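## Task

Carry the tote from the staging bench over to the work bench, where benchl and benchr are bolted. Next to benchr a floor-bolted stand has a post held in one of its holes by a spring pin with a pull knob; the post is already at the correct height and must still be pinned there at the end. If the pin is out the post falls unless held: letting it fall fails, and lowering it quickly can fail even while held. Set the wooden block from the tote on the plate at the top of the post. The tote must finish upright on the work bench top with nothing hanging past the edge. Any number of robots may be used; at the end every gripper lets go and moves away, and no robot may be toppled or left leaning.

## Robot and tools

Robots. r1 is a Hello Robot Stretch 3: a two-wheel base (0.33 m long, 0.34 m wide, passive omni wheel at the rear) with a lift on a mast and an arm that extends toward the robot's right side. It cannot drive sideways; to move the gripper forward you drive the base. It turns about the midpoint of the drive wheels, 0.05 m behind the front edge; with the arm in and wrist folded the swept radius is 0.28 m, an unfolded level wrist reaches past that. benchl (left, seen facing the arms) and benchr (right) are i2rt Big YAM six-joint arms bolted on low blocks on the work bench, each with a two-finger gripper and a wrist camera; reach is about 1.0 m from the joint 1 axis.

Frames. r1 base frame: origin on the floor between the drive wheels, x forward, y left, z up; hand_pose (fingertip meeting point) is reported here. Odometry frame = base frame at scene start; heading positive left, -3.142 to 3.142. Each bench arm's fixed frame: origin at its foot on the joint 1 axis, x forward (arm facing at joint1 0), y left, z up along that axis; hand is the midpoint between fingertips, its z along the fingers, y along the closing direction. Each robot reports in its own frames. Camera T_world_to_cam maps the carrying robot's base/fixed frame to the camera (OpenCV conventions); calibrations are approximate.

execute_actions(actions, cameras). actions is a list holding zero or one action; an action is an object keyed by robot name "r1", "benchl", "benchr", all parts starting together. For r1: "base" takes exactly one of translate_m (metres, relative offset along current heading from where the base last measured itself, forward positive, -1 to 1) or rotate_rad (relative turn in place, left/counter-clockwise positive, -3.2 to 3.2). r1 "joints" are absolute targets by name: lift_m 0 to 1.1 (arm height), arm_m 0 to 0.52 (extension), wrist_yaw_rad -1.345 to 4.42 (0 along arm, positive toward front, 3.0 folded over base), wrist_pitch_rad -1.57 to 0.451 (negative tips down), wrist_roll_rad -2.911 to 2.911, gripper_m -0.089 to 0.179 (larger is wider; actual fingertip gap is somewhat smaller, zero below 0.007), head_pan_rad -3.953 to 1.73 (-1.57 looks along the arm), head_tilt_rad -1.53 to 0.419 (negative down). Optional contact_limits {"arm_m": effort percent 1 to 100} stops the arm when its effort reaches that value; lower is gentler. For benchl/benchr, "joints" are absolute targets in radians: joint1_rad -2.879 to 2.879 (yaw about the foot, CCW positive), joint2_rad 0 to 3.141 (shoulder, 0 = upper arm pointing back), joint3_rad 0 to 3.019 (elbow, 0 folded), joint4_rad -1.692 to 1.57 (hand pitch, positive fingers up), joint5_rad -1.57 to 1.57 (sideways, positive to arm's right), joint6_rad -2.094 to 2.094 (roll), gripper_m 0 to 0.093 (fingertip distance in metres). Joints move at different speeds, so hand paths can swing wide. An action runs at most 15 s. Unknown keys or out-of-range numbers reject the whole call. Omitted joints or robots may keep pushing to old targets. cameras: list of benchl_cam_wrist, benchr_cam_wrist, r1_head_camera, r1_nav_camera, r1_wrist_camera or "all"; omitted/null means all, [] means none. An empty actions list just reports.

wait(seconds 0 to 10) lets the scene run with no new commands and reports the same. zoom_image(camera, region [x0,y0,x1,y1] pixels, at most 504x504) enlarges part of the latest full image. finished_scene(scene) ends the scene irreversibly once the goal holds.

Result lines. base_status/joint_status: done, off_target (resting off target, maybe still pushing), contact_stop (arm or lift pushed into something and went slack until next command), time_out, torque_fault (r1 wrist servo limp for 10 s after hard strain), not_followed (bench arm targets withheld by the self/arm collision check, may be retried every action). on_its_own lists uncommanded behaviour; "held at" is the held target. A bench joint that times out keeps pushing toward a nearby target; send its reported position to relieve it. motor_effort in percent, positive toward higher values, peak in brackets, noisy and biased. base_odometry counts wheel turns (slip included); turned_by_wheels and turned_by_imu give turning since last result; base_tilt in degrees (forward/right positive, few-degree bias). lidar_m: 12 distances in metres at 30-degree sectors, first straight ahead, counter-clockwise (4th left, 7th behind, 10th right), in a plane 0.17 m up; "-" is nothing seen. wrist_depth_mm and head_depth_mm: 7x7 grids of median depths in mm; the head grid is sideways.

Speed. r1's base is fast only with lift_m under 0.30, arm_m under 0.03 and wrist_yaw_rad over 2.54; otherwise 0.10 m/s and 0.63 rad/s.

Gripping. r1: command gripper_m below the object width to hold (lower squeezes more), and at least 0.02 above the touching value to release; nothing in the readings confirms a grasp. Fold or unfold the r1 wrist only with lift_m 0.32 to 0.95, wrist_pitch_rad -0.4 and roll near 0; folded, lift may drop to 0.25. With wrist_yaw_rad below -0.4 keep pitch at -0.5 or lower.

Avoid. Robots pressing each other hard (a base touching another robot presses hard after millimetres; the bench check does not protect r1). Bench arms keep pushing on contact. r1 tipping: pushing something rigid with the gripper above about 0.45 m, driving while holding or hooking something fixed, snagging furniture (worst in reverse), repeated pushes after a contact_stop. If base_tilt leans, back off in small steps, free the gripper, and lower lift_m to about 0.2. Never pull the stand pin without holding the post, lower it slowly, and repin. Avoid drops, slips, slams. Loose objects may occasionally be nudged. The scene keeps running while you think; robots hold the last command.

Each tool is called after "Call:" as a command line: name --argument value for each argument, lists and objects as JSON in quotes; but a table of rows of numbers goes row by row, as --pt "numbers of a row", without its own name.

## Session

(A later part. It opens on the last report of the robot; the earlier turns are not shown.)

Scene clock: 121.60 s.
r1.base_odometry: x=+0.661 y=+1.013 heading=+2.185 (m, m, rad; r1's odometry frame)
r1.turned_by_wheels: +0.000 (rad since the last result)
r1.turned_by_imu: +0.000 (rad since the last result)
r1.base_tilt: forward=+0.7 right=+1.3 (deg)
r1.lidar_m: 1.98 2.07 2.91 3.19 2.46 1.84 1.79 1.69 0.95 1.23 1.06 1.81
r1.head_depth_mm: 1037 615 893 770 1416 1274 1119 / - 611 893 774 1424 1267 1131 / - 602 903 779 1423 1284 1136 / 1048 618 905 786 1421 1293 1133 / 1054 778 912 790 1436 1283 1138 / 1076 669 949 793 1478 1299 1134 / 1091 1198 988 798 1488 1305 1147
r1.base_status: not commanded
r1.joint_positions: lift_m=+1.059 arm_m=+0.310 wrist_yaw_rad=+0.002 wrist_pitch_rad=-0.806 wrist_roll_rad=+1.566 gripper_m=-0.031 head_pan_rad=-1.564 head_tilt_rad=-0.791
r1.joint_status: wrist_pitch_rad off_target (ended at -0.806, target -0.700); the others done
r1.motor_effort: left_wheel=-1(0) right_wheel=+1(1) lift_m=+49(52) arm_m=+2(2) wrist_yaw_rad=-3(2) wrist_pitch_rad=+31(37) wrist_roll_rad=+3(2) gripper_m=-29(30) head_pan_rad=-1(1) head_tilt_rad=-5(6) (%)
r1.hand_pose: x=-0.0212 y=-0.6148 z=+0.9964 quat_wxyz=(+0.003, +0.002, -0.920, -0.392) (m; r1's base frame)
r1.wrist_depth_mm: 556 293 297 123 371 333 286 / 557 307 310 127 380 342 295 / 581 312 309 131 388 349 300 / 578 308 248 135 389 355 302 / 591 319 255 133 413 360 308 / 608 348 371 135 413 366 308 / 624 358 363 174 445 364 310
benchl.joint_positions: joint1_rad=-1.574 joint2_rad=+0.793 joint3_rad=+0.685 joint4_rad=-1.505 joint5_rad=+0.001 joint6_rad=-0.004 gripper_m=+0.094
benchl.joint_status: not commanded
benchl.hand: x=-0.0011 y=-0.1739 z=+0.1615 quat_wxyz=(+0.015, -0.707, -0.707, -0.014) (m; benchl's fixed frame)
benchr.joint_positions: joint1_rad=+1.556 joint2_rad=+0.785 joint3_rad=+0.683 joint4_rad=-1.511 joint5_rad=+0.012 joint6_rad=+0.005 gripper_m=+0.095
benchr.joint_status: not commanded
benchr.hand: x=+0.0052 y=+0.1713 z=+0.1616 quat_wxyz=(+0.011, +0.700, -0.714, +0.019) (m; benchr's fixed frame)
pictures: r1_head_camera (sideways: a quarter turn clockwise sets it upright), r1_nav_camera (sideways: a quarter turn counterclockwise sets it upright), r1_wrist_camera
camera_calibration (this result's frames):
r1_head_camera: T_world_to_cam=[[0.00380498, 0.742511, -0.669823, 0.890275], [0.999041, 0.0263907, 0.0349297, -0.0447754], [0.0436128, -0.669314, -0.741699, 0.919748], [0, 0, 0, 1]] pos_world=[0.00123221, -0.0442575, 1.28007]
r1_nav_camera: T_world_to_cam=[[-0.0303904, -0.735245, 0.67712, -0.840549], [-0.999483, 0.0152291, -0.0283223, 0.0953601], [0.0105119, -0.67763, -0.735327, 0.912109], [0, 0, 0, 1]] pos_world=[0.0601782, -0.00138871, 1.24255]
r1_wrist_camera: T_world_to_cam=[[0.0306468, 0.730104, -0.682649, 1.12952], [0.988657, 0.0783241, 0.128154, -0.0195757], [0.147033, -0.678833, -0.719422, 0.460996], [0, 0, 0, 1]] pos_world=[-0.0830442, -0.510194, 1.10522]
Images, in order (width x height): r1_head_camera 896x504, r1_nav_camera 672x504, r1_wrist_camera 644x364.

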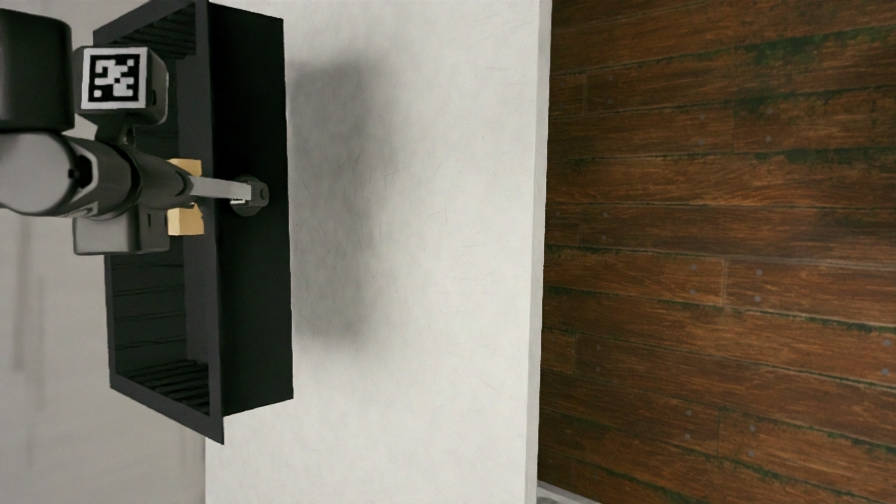

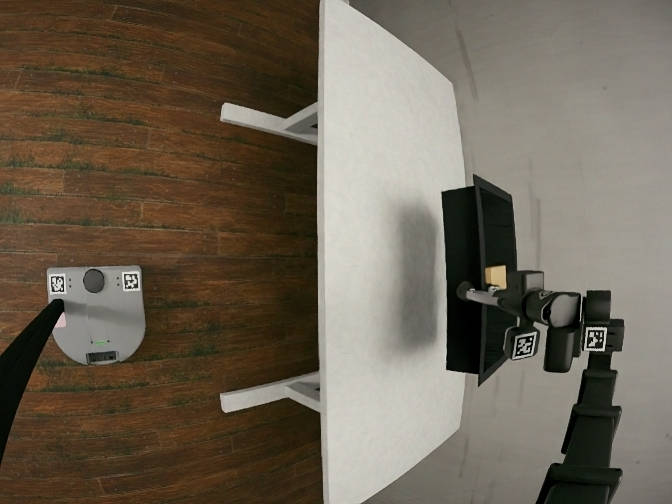

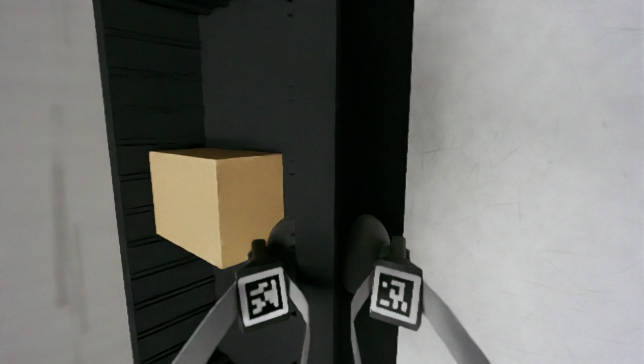

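Call:
execute_actions --actions '[{"r1":{"base":{"rotate_rad":1.571},"joints":{"arm_m":0.03,"head_pan_rad":-0.6,"head_tilt_rad":-0.5}}}]' --cameras '["r1_nav_camera"]'

Call:
execute_actions --actions '[{"r1":{"base":{"translate_m":1.0}}}]' --cameras '["r1_nav_camera"]'

Call:
execute_actions --actions '[{"r1":{"base":{"translate_m":0.8},"joints":{"head_pan_rad":0.0,"head_tilt_rad":-0.6}}}]' --cameras '["r1_nav_camera","r1_head_camera","r1_wrist_camera"]'

Scene clock: 127.27 s.
r1.base_odometry: x=+0.661 y=+1.013 heading=-2.527 (m, m, rad; r1's odometry frame)
r1.turned_by_wheels: +1.571 (rad since the last result)
r1.turned_by_imu: +1.585 (rad since the last result)
r1.base_tilt: forward=+0.7 right=+1.4 (deg)
r1.lidar_m: 3.12 2.45 1.84 1.79 1.68 0.95 1.23 1.06 1.82 1.98 2.07 2.92
r1.head_depth_mm: 2222 2362 2497 2504 1898 1535 1268 / 2440 2628 2869 2561 1927 1539 1270 / 2799 3035 3271 2619 1920 1518 1273 / 3288 3551 3734 2626 1949 1532 1283 / 3273 3479 3765 2592 1938 1555 1288 / 3102 3339 3557 2626 1930 1543 1289 / 2911 3178 3349 2649 1961 1553 1286
r1.base_status: done
r1.joint_positions: lift_m=+1.059 arm_m=+0.030 wrist_yaw_rad=+0.002 wrist_pitch_rad=-0.806 wrist_roll_rad=+1.570 gripper_m=-0.031 head_pan_rad=-0.607 head_tilt_rad=-0.507
r1.joint_status: all done
r1.motor_effort: left_wheel=-3(9) right_wheel=+5(15) lift_m=+49(49) arm_m=-3(5) wrist_yaw_rad=-3(6) wrist_pitch_rad=+31(31) wrist_roll_rad=+0(3) gripper_m=-29(29) head_pan_rad=+2(28) head_tilt_rad=+4(32) (%)
r1.hand_pose: x=-0.0212 y=-0.3352 z=+0.9964 quat_wxyz=(+0.001, +0.001, -0.920, -0.392) (m; r1's base frame)
r1.wrist_depth_mm: - 294 300 123 184 987 853 / - 305 311 127 - - 857 / - 308 307 131 - - 841 / - 311 246 135 - - 902 / - 324 254 133 - - 920 / - 346 376 134 - - 915 / - 359 362 176 - - 918
benchl.joint_positions: joint1_rad=-1.574 joint2_rad=+0.793 joint3_rad=+0.685 joint4_rad=-1.505 joint5_rad=+0.001 joint6_rad=-0.004 gripper_m=+0.094
benchl.joint_status: not commanded
benchl.hand: x=-0.0011 y=-0.1739 z=+0.1615 quat_wxyz=(+0.015, -0.707, -0.707, -0.014) (m; benchl's fixed frame)
benchr.joint_positions: joint1_rad=+1.556 joint2_rad=+0.785 joint3_rad=+0.683 joint4_rad=-1.511 joint5_rad=+0.012 joint6_rad=+0.005 gripper_m=+0.095
benchr.joint_status: not commanded
benchr.hand: x=+0.0052 y=+0.1713 z=+0.1616 quat_wxyz=(+0.011, +0.700, -0.714, +0.019) (m; benchr's fixed frame)
pictures: r1_nav_camera (sideways: a quarter turn counterclockwise sets it upright)
camera_calibration (this result's frames):
r1_nav_camera: T_world_to_cam=[[0.403311, -0.323578, 0.855943, -1.07629], [-0.58124, -0.813043, -0.0334867, 0.0995438], [0.706754, -0.484002, -0.515985, 0.622536], [0, 0, 0, 1]] pos_world=[0.0519575, 0.0339792, 1.24579]
Images, in order (width x height): r1_nav_camera 672x504.

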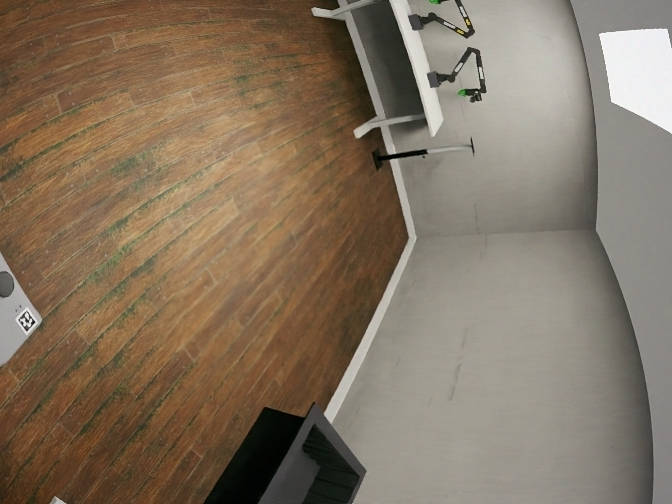

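Scene clock: 138.93 s.
r1.base_odometry: x=-0.156 y=+0.437 heading=-2.528 (m, m, rad; r1's odometry frame)
r1.turned_by_wheels: +0.000 (rad since the last result)
r1.turned_by_imu: +0.002 (rad since the last result)
r1.base_tilt: forward=+0.6 right=+1.3 (deg)
r1.lidar_m: 2.14 2.24 1.80 1.75 1.84 1.87 2.24 1.95 2.07 2.02 2.12 2.15
r1.head_depth_mm: 2274 2393 2601 2524 1892 1519 1260 / 2475 2720 2938 2570 1906 1534 1274 / 2589 2872 3125 2549 1935 1528 1276 / 2479 2686 2993 2599 1918 1533 1277 / 2336 2522 2805 2515 1958 1545 1287 / 2219 2369 2610 2642 1949 1560 1289 / 2128 2314 2140 2504 1963 1559 1298
r1.base_status: done
r1.joint_positions: lift_m=+1.059 arm_m=+0.030 wrist_yaw_rad=+0.001 wrist_pitch_rad=-0.806 wrist_roll_rad=+1.570 gripper_m=-0.031 head_pan_rad=-0.607 head_tilt_rad=-0.507
r1.joint_status: not commanded
r1.motor_effort: left_wheel=-3(4) right_wheel=+5(10) lift_m=+49(48) arm_m=-3(4) wrist_yaw_rad=-1(3) wrist_pitch_rad=+31(31) wrist_roll_rad=+0(0) gripper_m=-29(29) head_pan_rad=+3(2) head_tilt_rad=+4(5) (%)
r1.hand_pose: x=-0.0213 y=-0.3352 z=+0.9964 quat_wxyz=(+0.001, +0.001, -0.920, -0.392) (m; r1's base frame)
r1.wrist_depth_mm: - 291 300 124 - 978 848 / - 307 308 127 - - 830 / - 317 312 131 - 982 887 / - 309 248 135 - - 892 / - 325 253 133 - - 920 / - 350 367 134 - - 913 / - 356 364 176 - - 916
benchl.joint_positions: joint1_rad=-1.574 joint2_rad=+0.793 joint3_rad=+0.685 joint4_rad=-1.505 joint5_rad=+0.001 joint6_rad=-0.004 gripper_m=+0.094
benchl.joint_status: not commanded
benchl.hand: x=-0.0011 y=-0.1739 z=+0.1615 quat_wxyz=(+0.015, -0.707, -0.707, -0.014) (m; benchl's fixed frame)
benchr.joint_positions: joint1_rad=+1.556 joint2_rad=+0.785 joint3_rad=+0.683 joint4_rad=-1.511 joint5_rad=+0.012 joint6_rad=+0.005 gripper_m=+0.095
benchr.joint_status: not commanded
benchr.hand: x=+0.0052 y=+0.1713 z=+0.1616 quat_wxyz=(+0.011, +0.700, -0.714, +0.019) (m; benchr's fixed frame)
pictures: r1_nav_camera (sideways: a quarter turn counterclockwise sets it upright)
camera_calibration (this result's frames):
r1_nav_camera: T_world_to_cam=[[0.40331, -0.323578, 0.855943, -1.07629], [-0.58124, -0.813043, -0.0334867, 0.0995438], [0.706754, -0.484003, -0.515985, 0.622535], [0, 0, 0, 1]] pos_world=[0.0519575, 0.0339792, 1.24579]
Images, in order (width x height): r1_nav_camera 672x504.

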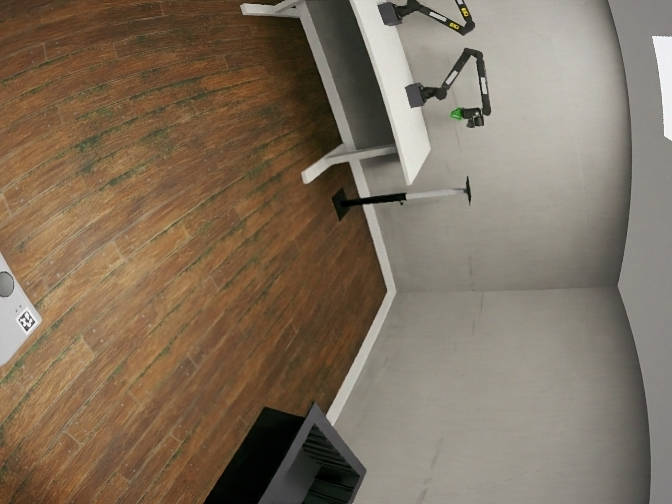

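Scene clock: 148.60 s.
r1.base_odometry: x=-0.810 y=-0.024 heading=-2.528 (m, m, rad; r1's odometry frame)
r1.turned_by_wheels: +0.000 (rad since the last result)
r1.turned_by_imu: +0.001 (rad since the last result)
r1.base_tilt: forward=+0.7 right=+1.3 (deg)
r1.lidar_m: 1.73 1.48 1.76 1.72 1.80 2.56 2.65 2.80 2.10 2.05 2.16 1.38
r1.head_depth_mm: 1241 1565 1373 1527 1667 1424 1207 / 1430 1492 1359 2006 1731 1420 1213 / 1414 1586 1394 1997 1746 1446 1216 / 1437 1586 1420 2040 1760 1442 1216 / 1242 1607 1424 2030 1783 1453 1227 / 1458 1408 1418 2034 1786 1442 1237 / 1438 1626 1441 1626 1751 1464 1233
r1.base_status: done
r1.joint_positions: lift_m=+1.059 arm_m=+0.030 wrist_yaw_rad=+0.001 wrist_pitch_rad=-0.806 wrist_roll_rad=+1.570 gripper_m=-0.031 head_pan_rad=-0.007 head_tilt_rad=-0.593
r1.joint_status: all done
r1.motor_effort: left_wheel=-3(4) right_wheel=+5(11) lift_m=+49(48) arm_m=-4(4) wrist_yaw_rad=-1(2) wrist_pitch_rad=+31(31) wrist_roll_rad=+0(0) gripper_m=-30(29) head_pan_rad=+3(25) head_tilt_rad=-4(18) (%)
r1.hand_pose: x=-0.0213 y=-0.3352 z=+0.9964 quat_wxyz=(+0.001, +0.000, -0.920, -0.392) (m; r1's base frame)
r1.wrist_depth_mm: - 293 299 123 - 989 842 / - 310 310 127 - - 872 / - 314 310 131 - - 862 / - 310 249 135 - - 857 / - 324 253 134 - - 897 / - 346 364 134 - - 899 / - 359 360 176 - - 908
benchl.joint_positions: joint1_rad=-1.574 joint2_rad=+0.793 joint3_rad=+0.685 joint4_rad=-1.505 joint5_rad=+0.001 joint6_rad=-0.004 gripper_m=+0.094
benchl.joint_status: not commanded
benchl.hand: x=-0.0011 y=-0.1739 z=+0.1615 quat_wxyz=(+0.015, -0.707, -0.707, -0.014) (m; benchl's fixed frame)
benchr.joint_positions: joint1_rad=+1.556 joint2_rad=+0.785 joint3_rad=+0.683 joint4_rad=-1.511 joint5_rad=+0.012 joint6_rad=+0.005 gripper_m=+0.095
benchr.joint_status: not commanded
benchr.hand: x=+0.0052 y=+0.1713 z=+0.1616 quat_wxyz=(+0.011, +0.700, -0.714, +0.019) (m; benchr's fixed frame)
pictures: r1_head_camera (sideways: a quarter turn clockwise sets it upright), r1_nav_camera (sideways: a quarter turn counterclockwise sets it upright), r1_wrist_camera
camera_calibration (this result's frames):
r1_head_camera: T_world_to_cam=[[-0.595579, 0.0134691, -0.803183, 1.06774], [-0.0184832, 0.999365, 0.0304648, -0.0327641], [0.803084, 0.0329896, -0.594952, 0.724241], [0, 0, 0, 1]] pos_world=[0.0536942, -0.00553069, 1.28948]
r1_nav_camera: T_world_to_cam=[[0.586637, -0.0399376, 0.808865, -1.01602], [-0.023624, -0.999202, -0.032202, 0.0944661], [0.809505, -0.00021773, -0.587112, 0.714447], [0, 0, 0, 1]] pos_world=[0.0199193, 0.0539688, 1.24433]
r1_wrist_camera: T_world_to_cam=[[0.0357076, 0.729969, -0.682547, 0.925352], [0.988547, 0.0744062, 0.131292, -0.0458148], [0.146625, -0.679418, -0.718952, 0.650136], [0, 0, 0, 1]] pos_world=[-0.083078, -0.230355, 1.10503]
Images, in order (width x height): r1_head_camera 896x504, r1_nav_camera 672x504, r1_wrist_camera 644x364.

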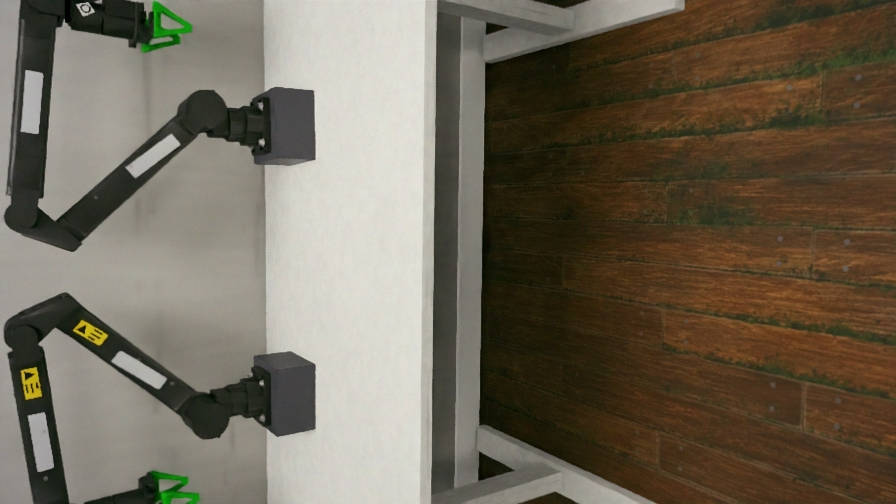

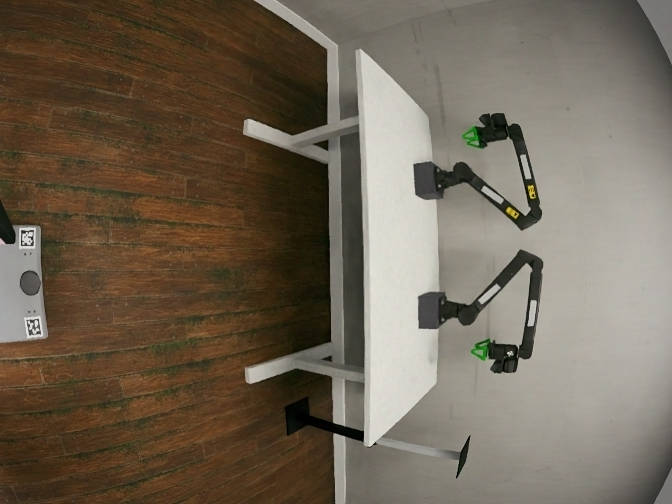

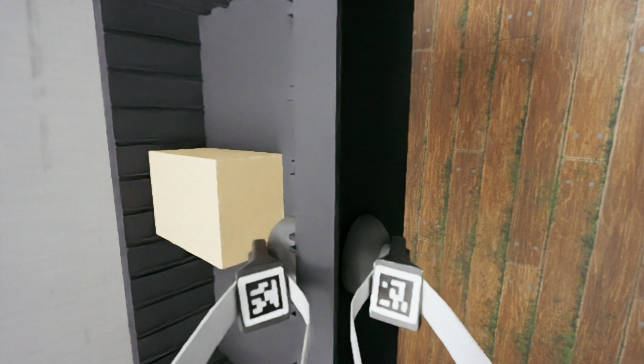

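Call:
execute_actions --actions '[{"r1":{"base":{"translate_m":0.35}}}]' --cameras '[]'

Call:
execute_actions --actions '[{"r1":{"base":{"rotate_rad":1.571},"joints":{"head_pan_rad":-1.57,"head_tilt_rad":-0.75}}}]' --cameras '["r1_nav_camera","r1_head_camera"]'

Scene clock: 155.90 s.
r1.base_odometry: x=-1.096 y=-0.226 heading=-2.528 (m, m, rad; r1's odometry frame)
r1.turned_by_wheels: +0.000 (rad since the last result)
r1.turned_by_imu: +0.000 (rad since the last result)
r1.base_tilt: forward=+0.6 right=+1.4 (deg)
r1.lidar_m: 1.37 1.18 1.74 1.70 1.79 2.54 3.00 2.82 2.13 2.07 1.88 1.06
r1.head_depth_mm: 1079 1233 1289 990 829 1435 1210 / 1087 1198 1098 994 829 1432 1219 / 927 1254 1335 1000 836 1436 1222 / 1112 1271 1348 1003 865 1436 1224 / 1102 1268 1365 1011 868 1445 1225 / 1109 1228 1242 1020 878 1456 1218 / 1117 1270 1133 1020 881 1466 1237
r1.base_status: done
r1.joint_positions: lift_m=+1.059 arm_m=+0.030 wrist_yaw_rad=+0.001 wrist_pitch_rad=-0.806 wrist_roll_rad=+1.570 gripper_m=-0.031 head_pan_rad=-0.007 head_tilt_rad=-0.593
r1.joint_status: not commanded
r1.motor_effort: left_wheel=-4(5) right_wheel=+5(10) lift_m=+48(49) arm_m=-4(4) wrist_yaw_rad=-1(1) wrist_pitch_rad=+31(31) wrist_roll_rad=+0(0) gripper_m=-29(29) head_pan_rad=+3(2) head_tilt_rad=-4(5) (%)
r1.hand_pose: x=-0.0213 y=-0.3352 z=+0.9964 quat_wxyz=(+0.001, +0.000, -0.920, -0.392) (m; r1's base frame)
r1.wrist_depth_mm: - 293 295 125 - 966 869 / - 309 312 127 - - 877 / - 312 312 132 - - 865 / - 306 248 135 - - 908 / - 319 254 134 - - 907 / - 352 368 134 - - 937 / - 355 363 177 - - 892
benchl.joint_positions: joint1_rad=-1.574 joint2_rad=+0.793 joint3_rad=+0.685 joint4_rad=-1.505 joint5_rad=+0.001 joint6_rad=-0.004 gripper_m=+0.094
benchl.joint_status: not commanded
benchl.hand: x=-0.0011 y=-0.1739 z=+0.1615 quat_wxyz=(+0.015, -0.707, -0.707, -0.014) (m; benchl's fixed frame)
benchr.joint_positions: joint1_rad=+1.556 joint2_rad=+0.785 joint3_rad=+0.683 joint4_rad=-1.511 joint5_rad=+0.012 joint6_rad=+0.005 gripper_m=+0.095
benchr.joint_status: not commanded
benchr.hand: x=+0.0052 y=+0.1713 z=+0.1616 quat_wxyz=(+0.011, +0.700, -0.714, +0.019) (m; benchr's fixed frame)
pictures: none
No camera images: the call's "cameras" was empty. Leave "cameras" out to get every camera's image.

Scene clock: 159.33 s.
r1.base_odometry: x=-1.096 y=-0.226 heading=-0.957 (m, m, rad; r1's odometry frame)
r1.turned_by_wheels: +1.571 (rad since the last result)
r1.turned_by_imu: +1.585 (rad since the last result)
r1.base_tilt: forward=+0.8 right=+1.3 (deg)
r1.lidar_m: 1.70 1.79 2.55 2.99 2.80 2.12 2.07 1.32 1.05 1.37 1.18 1.74
r1.head_depth_mm: - - - - 1463 1302 1138 / - - - - 1458 1311 1141 / 1147 - 545 - 1497 1317 1142 / 1177 1292 591 - 1465 1321 1149 / 1176 1301 597 527 1481 1327 1158 / 980 1277 597 532 1479 1325 1155 / 1180 1101 560 441 1535 1333 1164
r1.base_status: done
r1.joint_positions: lift_m=+1.059 arm_m=+0.030 wrist_yaw_rad=+0.002 wrist_pitch_rad=-0.806 wrist_roll_rad=+1.570 gripper_m=-0.031 head_pan_rad=-1.563 head_tilt_rad=-0.741
r1.joint_status: all done
r1.motor_effort: left_wheel=-3(7) right_wheel=+5(11) lift_m=+49(48) arm_m=-3(3) wrist_yaw_rad=-2(3) wrist_pitch_rad=+31(31) wrist_roll_rad=+0(0) gripper_m=-29(29) head_pan_rad=-2(28) head_tilt_rad=-6(25) (%)
r1.hand_pose: x=-0.0212 y=-0.3352 z=+0.9964 quat_wxyz=(+0.001, +0.001, -0.920, -0.392) (m; r1's base frame)
r1.wrist_depth_mm: 852 292 298 123 185 - 843 / 672 299 307 127 - - 849 / 912 308 306 130 - - 866 / 920 312 249 135 - - 866 / 973 325 253 133 - - 908 / 943 348 365 134 - - 891 / 934 356 364 177 - - 926
benchl.joint_positions: joint1_rad=-1.574 joint2_rad=+0.793 joint3_rad=+0.685 joint4_rad=-1.505 joint5_rad=+0.001 joint6_rad=-0.004 gripper_m=+0.094
benchl.joint_status: not commanded
benchl.hand: x=-0.0011 y=-0.1739 z=+0.1615 quat_wxyz=(+0.015, -0.707, -0.707, -0.014) (m; benchl's fixed frame)
benchr.joint_positions: joint1_rad=+1.556 joint2_rad=+0.785 joint3_rad=+0.683 joint4_rad=-1.511 joint5_rad=+0.012 joint6_rad=+0.005 gripper_m=+0.095
benchr.joint_status: not commanded
benchr.hand: x=+0.0052 y=+0.1713 z=+0.1616 quat_wxyz=(+0.011, +0.700, -0.714, +0.019) (m; benchr's fixed frame)
pictures: r1_head_camera (sideways: a quarter turn clockwise sets it upright), r1_nav_camera (sideways: a quarter turn counterclockwise sets it upright)
camera_calibration (this result's frames):
r1_head_camera: T_world_to_cam=[[0.00363682, 0.707747, -0.706457, 0.938014], [0.999012, 0.0287233, 0.0339186, -0.0434612], [0.0442976, -0.705882, -0.706943, 0.874543], [0, 0, 0, 1]] pos_world=[0.00126669, -0.0453042, 1.28239]
r1_nav_camera: T_world_to_cam=[[-0.0302293, -0.700138, 0.713368, -0.887787], [-0.99948, 0.0131767, -0.0294212, 0.0967927], [0.0111991, -0.713886, -0.700172, 0.866384], [0, 0, 0, 1]] pos_world=[0.0602025, -0.00434857, 1.24278]
Images, in order (width x height): r1_head_camera 896x504, r1_nav_camera 672x504.

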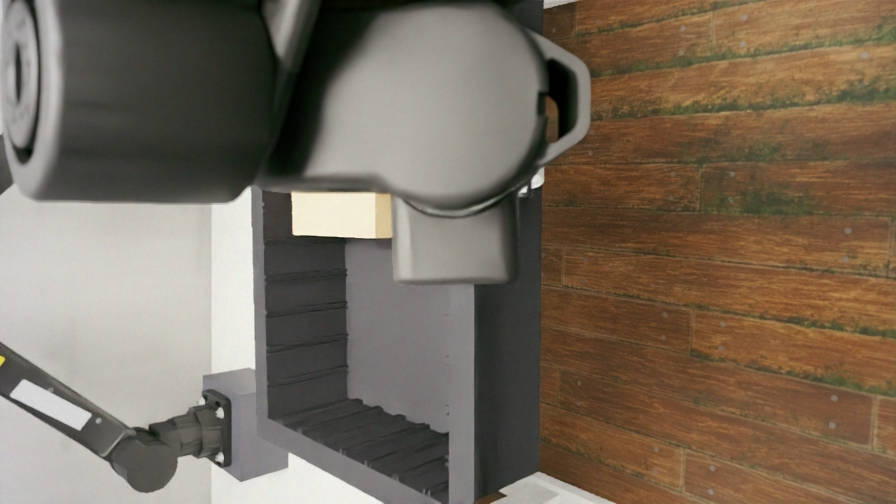

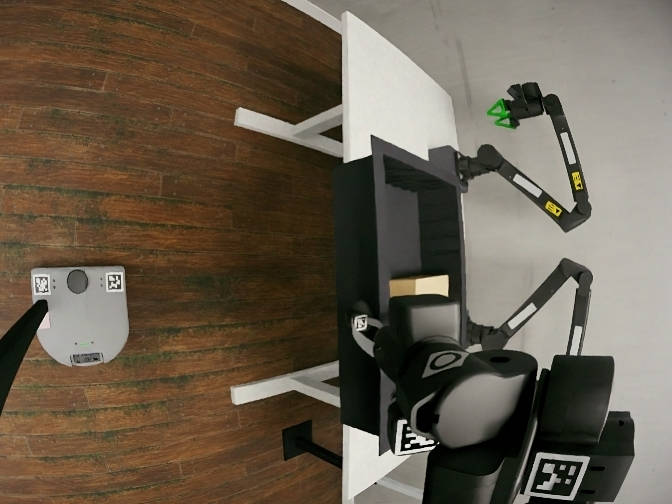

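Call:
execute_actions --actions '[{"r1":{"joints":{"arm_m":0.34}}}]' --cameras '["r1_head_camera"]'

Call:
execute_actions --actions '[{"r1":{"joints":{"lift_m":0.96}}}]' --cameras '["r1_head_camera","r1_nav_camera"]'

Scene clock: 163.77 s.
r1.base_odometry: x=-1.096 y=-0.226 heading=-0.957 (m, m, rad; r1's odometry frame)
r1.turned_by_wheels: +0.000 (rad since the last result)
r1.turned_by_imu: +0.000 (rad since the last result)
r1.base_tilt: forward=+0.7 right=+1.5 (deg)
r1.lidar_m: 1.70 1.80 2.54 2.99 2.80 2.12 2.07 1.33 1.06 1.37 1.18 1.75
r1.head_depth_mm: 1131 690 953 841 1536 1310 1139 / - 626 928 841 1526 1309 1141 / - 629 936 848 1542 1312 1150 / 1168 814 939 855 1554 1318 1152 / 1189 830 948 882 1560 1317 1158 / 984 788 990 888 1560 1332 1159 / 1181 1089 1074 897 1543 1333 1159
r1.base_status: not commanded
r1.joint_positions: lift_m=+1.059 arm_m=+0.340 wrist_yaw_rad=+0.001 wrist_pitch_rad=-0.806 wrist_roll_rad=+1.570 gripper_m=-0.031 head_pan_rad=-1.563 head_tilt_rad=-0.741
r1.joint_status: all done
r1.motor_effort: left_wheel=-3(4) right_wheel=+5(5) lift_m=+49(48) arm_m=+3(2) wrist_yaw_rad=-1(2) wrist_pitch_rad=+31(31) wrist_roll_rad=+0(0) gripper_m=-29(29) head_pan_rad=-2(1) head_tilt_rad=-6(6) (%)
r1.hand_pose: x=-0.0214 y=-0.6445 z=+0.9963 quat_wxyz=(+0.001, +0.000, -0.920, -0.393) (m; r1's base frame)
r1.wrist_depth_mm: 445 293 295 123 372 337 816 / 419 305 311 127 382 344 843 / 665 312 310 131 385 348 848 / 676 309 248 135 395 356 879 / 680 321 253 133 413 371 877 / 682 344 370 136 420 383 931 / 702 363 364 176 437 390 945
benchl.joint_positions: joint1_rad=-1.574 joint2_rad=+0.793 joint3_rad=+0.685 joint4_rad=-1.505 joint5_rad=+0.001 joint6_rad=-0.004 gripper_m=+0.094
benchl.joint_status: not commanded
benchl.hand: x=-0.0011 y=-0.1739 z=+0.1615 quat_wxyz=(+0.015, -0.707, -0.707, -0.014) (m; benchl's fixed frame)
benchr.joint_positions: joint1_rad=+1.556 joint2_rad=+0.785 joint3_rad=+0.683 joint4_rad=-1.511 joint5_rad=+0.012 joint6_rad=+0.005 gripper_m=+0.095
benchr.joint_status: not commanded
benchr.hand: x=+0.0052 y=+0.1713 z=+0.1616 quat_wxyz=(+0.011, +0.700, -0.714, +0.019) (m; benchr's fixed frame)
pictures: r1_head_camera (sideways: a quarter turn clockwise sets it upright)
camera_calibration (this result's frames):
r1_head_camera: T_world_to_cam=[[0.00370236, 0.707835, -0.706368, 0.937899], [0.999014, 0.0286256, 0.0339213, -0.0434646], [0.0442308, -0.705798, -0.707031, 0.874658], [0, 0, 0, 1]] pos_world=[0.00126243, -0.0453013, 1.28239]
Images, in order (width x height): r1_head_camera 896x504.

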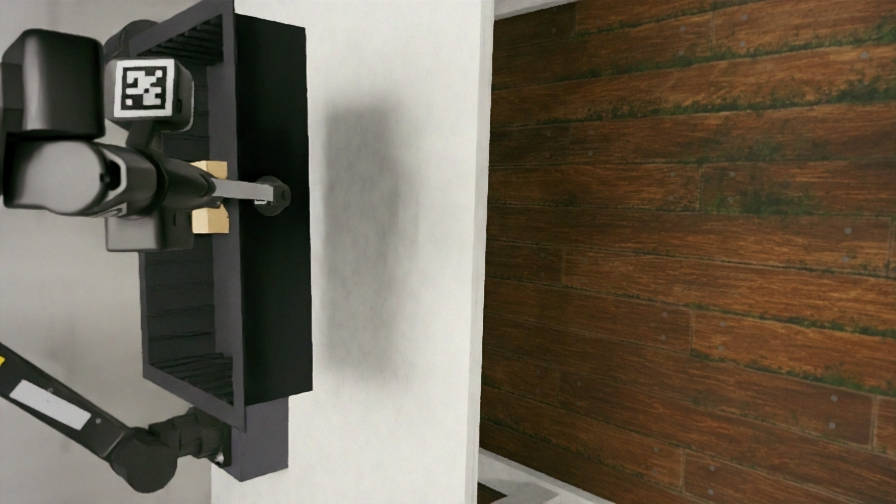

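Scene clock: 165.50 s.
r1.base_odometry: x=-1.096 y=-0.226 heading=-0.957 (m, m, rad; r1's odometry frame)
r1.turned_by_wheels: +0.000 (rad since the last result)
r1.turned_by_imu: +0.000 (rad since the last result)
r1.base_tilt: forward=+0.7 right=+1.3 (deg)
r1.lidar_m: 1.70 1.80 2.55 2.99 2.79 2.11 2.06 1.32 1.06 1.37 1.18 1.75
r1.head_depth_mm: 1124 - 731 840 1526 1309 1135 / 1102 - 710 840 1537 1316 1145 / 1148 - 717 846 1541 1318 1145 / 1175 1290 721 854 1560 1317 1156 / 1181 1293 749 886 1565 1330 1155 / 984 1147 956 891 1568 1336 1159 / 1187 1094 1070 896 1554 1334 1164
r1.base_status: not commanded
r1.joint_positions: lift_m=+0.960 arm_m=+0.340 wrist_yaw_rad=+0.001 wrist_pitch_rad=-0.807 wrist_roll_rad=+1.570 gripper_m=-0.031 head_pan_rad=-1.563 head_tilt_rad=-0.741
r1.joint_status: all done
r1.motor_effort: left_wheel=-3(3) right_wheel=+5(5) lift_m=+28(43) arm_m=+3(4) wrist_yaw_rad=-1(1) wrist_pitch_rad=+31(31) wrist_roll_rad=+0(0) gripper_m=-29(29) head_pan_rad=-2(2) head_tilt_rad=-5(6) (%)
r1.hand_pose: x=-0.0214 y=-0.6444 z=+0.8970 quat_wxyz=(+0.001, +0.000, -0.920, -0.393) (m; r1's base frame)
r1.wrist_depth_mm: 434 298 296 123 275 249 782 / 656 311 309 127 280 259 783 / 661 312 311 132 283 264 798 / 674 314 248 135 290 277 787 / 694 316 255 134 303 284 820 / 703 345 365 134 311 292 822 / 720 359 363 176 319 901 847
benchl.joint_positions: joint1_rad=-1.574 joint2_rad=+0.793 joint3_rad=+0.685 joint4_rad=-1.505 joint5_rad=+0.001 joint6_rad=-0.004 gripper_m=+0.094
benchl.joint_status: not commanded
benchl.hand: x=-0.0011 y=-0.1739 z=+0.1615 quat_wxyz=(+0.015, -0.707, -0.707, -0.014) (m; benchl's fixed frame)
benchr.joint_positions: joint1_rad=+1.556 joint2_rad=+0.785 joint3_rad=+0.683 joint4_rad=-1.511 joint5_rad=+0.012 joint6_rad=+0.005 gripper_m=+0.095
benchr.joint_status: not commanded
benchr.hand: x=+0.0052 y=+0.1713 z=+0.1616 quat_wxyz=(+0.011, +0.700, -0.714, +0.019) (m; benchr's fixed frame)
pictures: r1_head_camera (sideways: a quarter turn clockwise sets it upright), r1_nav_camera (sideways: a quarter turn counterclockwise sets it upright)
camera_calibration (this result's frames):
r1_head_camera: T_world_to_cam=[[0.00370236, 0.707835, -0.706368, 0.937899], [0.999014, 0.0286256, 0.0339213, -0.0434646], [0.0442308, -0.705798, -0.707031, 0.874658], [0, 0, 0, 1]] pos_world=[0.00126243, -0.0453013, 1.28239]
r1_nav_camera: T_world_to_cam=[[-0.0302942, -0.700224, 0.71328, -0.887672], [-0.999479, 0.0132739, -0.0294186, 0.0967892], [0.0111316, -0.7138, -0.700261, 0.8665], [0, 0, 0, 1]] pos_world=[0.060202, -0.00434623, 1.24278]
Images, in order (width x height): r1_head_camera 896x504, r1_nav_camera 672x504.

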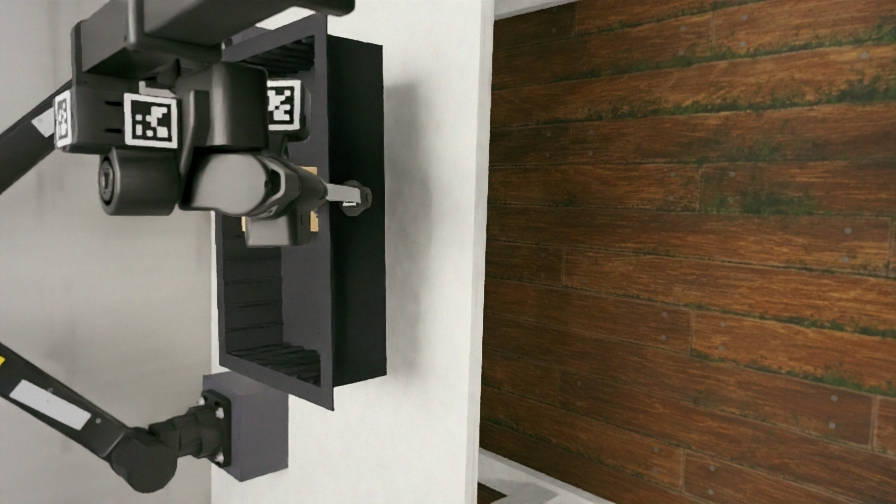

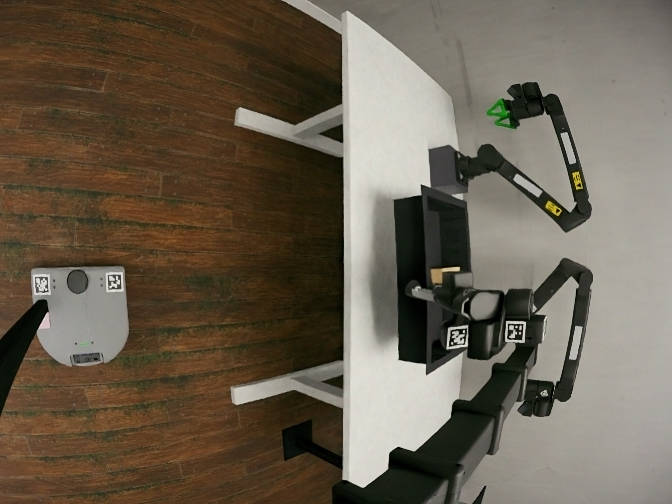

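Call:
execute_actions --actions '[{"r1":{"joints":{"lift_m":0.92,"wrist_pitch_rad":-0.95,"arm_m":0.355}}}]' --cameras '[]'

Call:
execute_actions --actions '[{"r1":{"joints":{"lift_m":0.875,"wrist_pitch_rad":-1.06,"arm_m":0.37}}}]' --cameras '["r1_head_camera"]'

Call:
execute_actions --actions '[{"r1":{"joints":{"gripper_m":0.07}}}]' --cameras '[]'

Call:
execute_actions --actions '[{"r1":{"joints":{"lift_m":1.05}}}]' --cameras '["r1_head_camera","r1_wrist_camera","r1_nav_camera"]'

Scene clock: 168.70 s.
r1.base_odometry: x=-1.096 y=-0.226 heading=-0.957 (m, m, rad; r1's odometry frame)
r1.turned_by_wheels: +0.000 (rad since the last result)
r1.turned_by_imu: +0.000 (rad since the last result)
r1.base_tilt: forward=+0.7 right=+1.3 (deg)
r1.lidar_m: 1.70 1.79 2.54 2.99 2.80 2.12 2.07 1.33 1.05 1.37 1.18 1.74
r1.head_depth_mm: 1128 - 813 788 1519 1302 1143 / 933 - 908 748 1537 1300 1146 / 1165 - - 775 1545 1315 1147 / 1170 1290 939 759 1545 1318 1150 / 1185 1300 939 766 1552 1327 1159 / 983 1286 1062 867 1560 1330 1164 / 1183 1096 1071 892 1557 1334 1166
r1.base_status: not commanded
r1.joint_positions: lift_m=+0.920 arm_m=+0.355 wrist_yaw_rad=-0.001 wrist_pitch_rad=-1.028 wrist_roll_rad=+1.571 gripper_m=-0.031 head_pan_rad=-1.563 head_tilt_rad=-0.741
r1.joint_status: wrist_pitch_rad off_target (ended at -1.028, target -0.950); the others done
r1.motor_effort: left_wheel=-2(5) right_wheel=+4(7) lift_m=+27(29) arm_m=+2(5) wrist_yaw_rad=+1(1) wrist_pitch_rad=+23(31) wrist_roll_rad=-1(1) gripper_m=-27(29) head_pan_rad=-2(2) head_tilt_rad=-6(6) (%)
r1.hand_pose: x=-0.0216 y=-0.6113 z=+0.8269 quat_wxyz=(+0.000, -0.001, -0.871, -0.492) (m; r1's base frame)
r1.wrist_depth_mm: 389 294 288 124 225 828 728 / 463 302 297 127 231 823 761 / 522 310 306 130 235 853 755 / 562 298 245 133 247 867 793 / 586 307 249 132 952 900 782 / 633 332 362 133 - 930 792 / 600 346 338 142 286 889 809
benchl.joint_positions: joint1_rad=-1.574 joint2_rad=+0.793 joint3_rad=+0.685 joint4_rad=-1.505 joint5_rad=+0.001 joint6_rad=-0.004 gripper_m=+0.094
benchl.joint_status: not commanded
benchl.hand: x=-0.0011 y=-0.1739 z=+0.1615 quat_wxyz=(+0.015, -0.707, -0.707, -0.014) (m; benchl's fixed frame)
benchr.joint_positions: joint1_rad=+1.556 joint2_rad=+0.785 joint3_rad=+0.683 joint4_rad=-1.511 joint5_rad=+0.012 joint6_rad=+0.005 gripper_m=+0.095
benchr.joint_status: not commanded
benchr.hand: x=+0.0052 y=+0.1713 z=+0.1616 quat_wxyz=(+0.011, +0.700, -0.714, +0.019) (m; benchr's fixed frame)
pictures: none
No camera images: the call's "cameras" was empty. Leave "cameras" out to get every camera's image.

Scene clock: 169.90 s.
r1.base_odometry: x=-1.096 y=-0.226 heading=-0.957 (m, m, rad; r1's odometry frame)
r1.turned_by_wheels: +0.000 (rad since the last result)
r1.turned_by_imu: +0.000 (rad since the last result)
r1.base_tilt: forward=+0.7 right=+1.3 (deg)
r1.lidar_m: 1.70 1.79 2.55 2.99 2.80 2.12 2.07 1.33 1.06 1.37 1.18 1.75
r1.head_depth_mm: 1129 1196 - 786 1507 1299 1134 / 949 1246 - 791 1535 1305 1137 / 1169 1282 - 802 1523 1320 1150 / 1179 1287 947 811 1555 1324 1156 / 1187 1310 952 880 1546 1327 1151 / 981 1282 1062 866 1568 1328 1154 / 1180 1098 1067 898 1548 1338 1163
r1.base_status: not commanded
r1.joint_positions: lift_m=+0.876 arm_m=+0.370 wrist_yaw_rad=-0.001 wrist_pitch_rad=-1.098 wrist_roll_rad=+1.571 gripper_m=-0.031 head_pan_rad=-1.563 head_tilt_rad=-0.741
r1.joint_status: lift_m contact_stop (moved -0.044 of -0.045); the others done
r1.on_its_own: lift_m is slack since a contact_stop, until your next command for it
r1.motor_effort: left_wheel=-3(4) right_wheel=+4(4) lift_m=+32(31) arm_m=+4(4) wrist_yaw_rad=+1(1) wrist_pitch_rad=+11(22) wrist_roll_rad=-1(1) gripper_m=-22(28) head_pan_rad=-1(2) head_tilt_rad=-5(5) (%)
r1.hand_pose: x=-0.0216 y=-0.6096 z=+0.7755 quat_wxyz=(+0.000, -0.001, -0.853, -0.522) (m; r1's base frame)
r1.wrist_depth_mm: 256 276 232 115 820 789 710 / 259 282 238 118 851 781 697 / 263 288 247 121 888 827 744 / 245 213 241 124 900 813 720 / 254 216 246 125 934 861 744 / 265 297 278 126 933 859 778 / 269 316 275 134 - 879 767
benchl.joint_positions: joint1_rad=-1.574 joint2_rad=+0.793 joint3_rad=+0.685 joint4_rad=-1.505 joint5_rad=+0.001 joint6_rad=-0.004 gripper_m=+0.094
benchl.joint_status: not commanded
benchl.hand: x=-0.0011 y=-0.1739 z=+0.1615 quat_wxyz=(+0.015, -0.707, -0.707, -0.014) (m; benchl's fixed frame)
benchr.joint_positions: joint1_rad=+1.556 joint2_rad=+0.785 joint3_rad=+0.683 joint4_rad=-1.511 joint5_rad=+0.012 joint6_rad=+0.005 gripper_m=+0.095
benchr.joint_status: not commanded
benchr.hand: x=+0.0052 y=+0.1713 z=+0.1616 quat_wxyz=(+0.011, +0.700, -0.714, +0.019) (m; benchr's fixed frame)
pictures: r1_head_camera (sideways: a quarter turn clockwise sets it upright)
camera_calibration (this result's frames):
r1_head_camera: T_world_to_cam=[[0.00372015, 0.707946, -0.706256, 0.937753], [0.999015, 0.0285939, 0.0339246, -0.0434689], [0.0442114, -0.705687, -0.707143, 0.874804], [0, 0, 0, 1]] pos_world=[0.00126121, -0.045298, 1.28238]
Images, in order (width x height): r1_head_camera 896x504.

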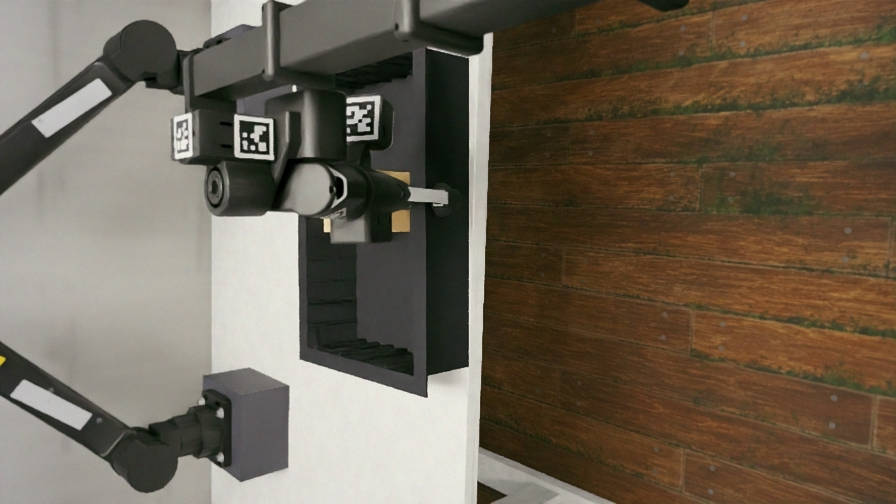

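not run: a stop came earlier in this reply.

not run: a stop came earlier in this reply.

Call:
execute_actions --actions '[{"r1":{"joints":{"lift_m":0.89,"arm_m":0.45}}}]' --cameras '["r1_head_camera","r1_nav_camera"]'

Scene clock: 172.07 s.
r1.base_odometry: x=-1.096 y=-0.226 heading=-0.957 (m, m, rad; r1's odometry frame)
r1.turned_by_wheels: +0.000 (rad since the last result)
r1.turned_by_imu: +0.000 (rad since the last result)
r1.base_tilt: forward=+0.5 right=+1.3 (deg)
r1.lidar_m: 1.70 1.79 2.54 2.99 2.80 2.12 2.07 1.32 1.06 1.37 1.18 1.75
r1.head_depth_mm: 1132 1242 - 815 1531 1303 1134 / 937 - 949 816 1527 1311 1143 / 1161 - 929 824 1538 1309 1151 / 1184 1291 996 827 1554 1326 1148 / 1189 1306 976 839 1564 1324 1158 / 985 1275 1055 893 1564 1333 1159 / 1181 1100 1064 896 1555 1339 1164
r1.base_status: not commanded
r1.joint_positions: lift_m=+0.889 arm_m=+0.450 wrist_yaw_rad=-0.001 wrist_pitch_rad=-1.104 wrist_roll_rad=+1.571 gripper_m=-0.031 head_pan_rad=-1.563 head_tilt_rad=-0.741
r1.joint_status: all done
r1.motor_effort: left_wheel=-2(3) right_wheel=+3(4) lift_m=+46(48) arm_m=+4(6) wrist_yaw_rad=+2(1) wrist_pitch_rad=+13(13) wrist_roll_rad=-1(1) gripper_m=-23(23) head_pan_rad=-1(2) head_tilt_rad=-6(6) (%)
r1.hand_pose: x=-0.0216 y=-0.6881 z=+0.7884 quat_wxyz=(+0.000, -0.001, -0.851, -0.525) (m; r1's base frame)
r1.wrist_depth_mm: 254 280 242 116 188 171 708 / 257 285 247 119 193 175 732 / 256 291 254 121 198 181 739 / 253 223 242 126 204 186 746 / 260 225 247 128 207 191 769 / 265 301 280 128 206 198 785 / 279 321 277 187 223 516 796
benchl.joint_positions: joint1_rad=-1.574 joint2_rad=+0.793 joint3_rad=+0.685 joint4_rad=-1.505 joint5_rad=+0.001 joint6_rad=-0.004 gripper_m=+0.094
benchl.joint_status: not commanded
benchl.hand: x=-0.0011 y=-0.1739 z=+0.1615 quat_wxyz=(+0.015, -0.707, -0.707, -0.014) (m; benchl's fixed frame)
benchr.joint_positions: joint1_rad=+1.556 joint2_rad=+0.785 joint3_rad=+0.683 joint4_rad=-1.511 joint5_rad=+0.012 joint6_rad=+0.005 gripper_m=+0.095
benchr.joint_status: not commanded
benchr.hand: x=+0.0052 y=+0.1713 z=+0.1616 quat_wxyz=(+0.011, +0.700, -0.714, +0.019) (m; benchr's fixed frame)
pictures: r1_head_camera (sideways: a quarter turn clockwise sets it upright), r1_nav_camera (sideways: a quarter turn counterclockwise sets it upright)
camera_calibration (this result's frames):
r1_head_camera: T_world_to_cam=[[0.00372108, 0.707946, -0.706256, 0.937753], [0.999015, 0.0285926, 0.0339246, -0.0434689], [0.0442105, -0.705687, -0.707143, 0.874804], [0, 0, 0, 1]] pos_world=[0.00126116, -0.045298, 1.28238]
r1_nav_camera: T_world_to_cam=[[-0.0303127, -0.700336, 0.71317, -0.887528], [-0.999479, 0.0133062, -0.0294152, 0.0967849], [0.011111, -0.713689, -0.700374, 0.866647], [0, 0, 0, 1]] pos_world=[0.0602018, -0.00433839, 1.24278]
Images, in order (width x height): r1_head_camera 896x504, r1_nav_camera 672x504.

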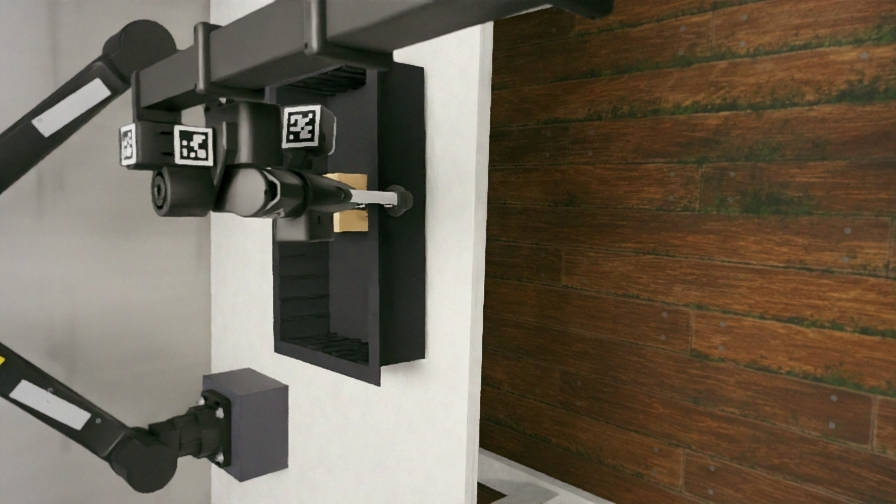

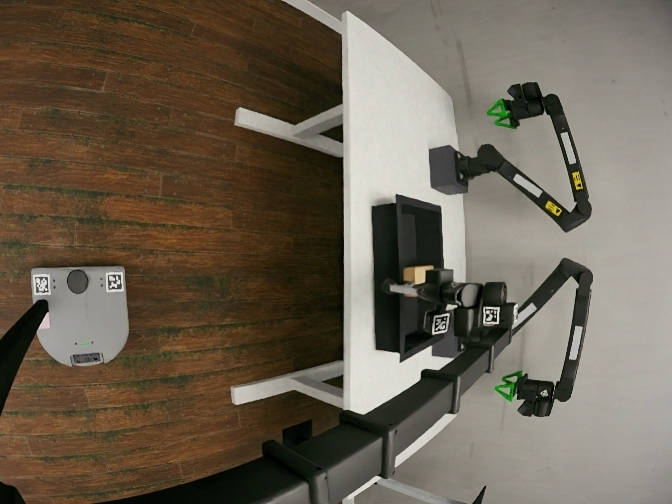

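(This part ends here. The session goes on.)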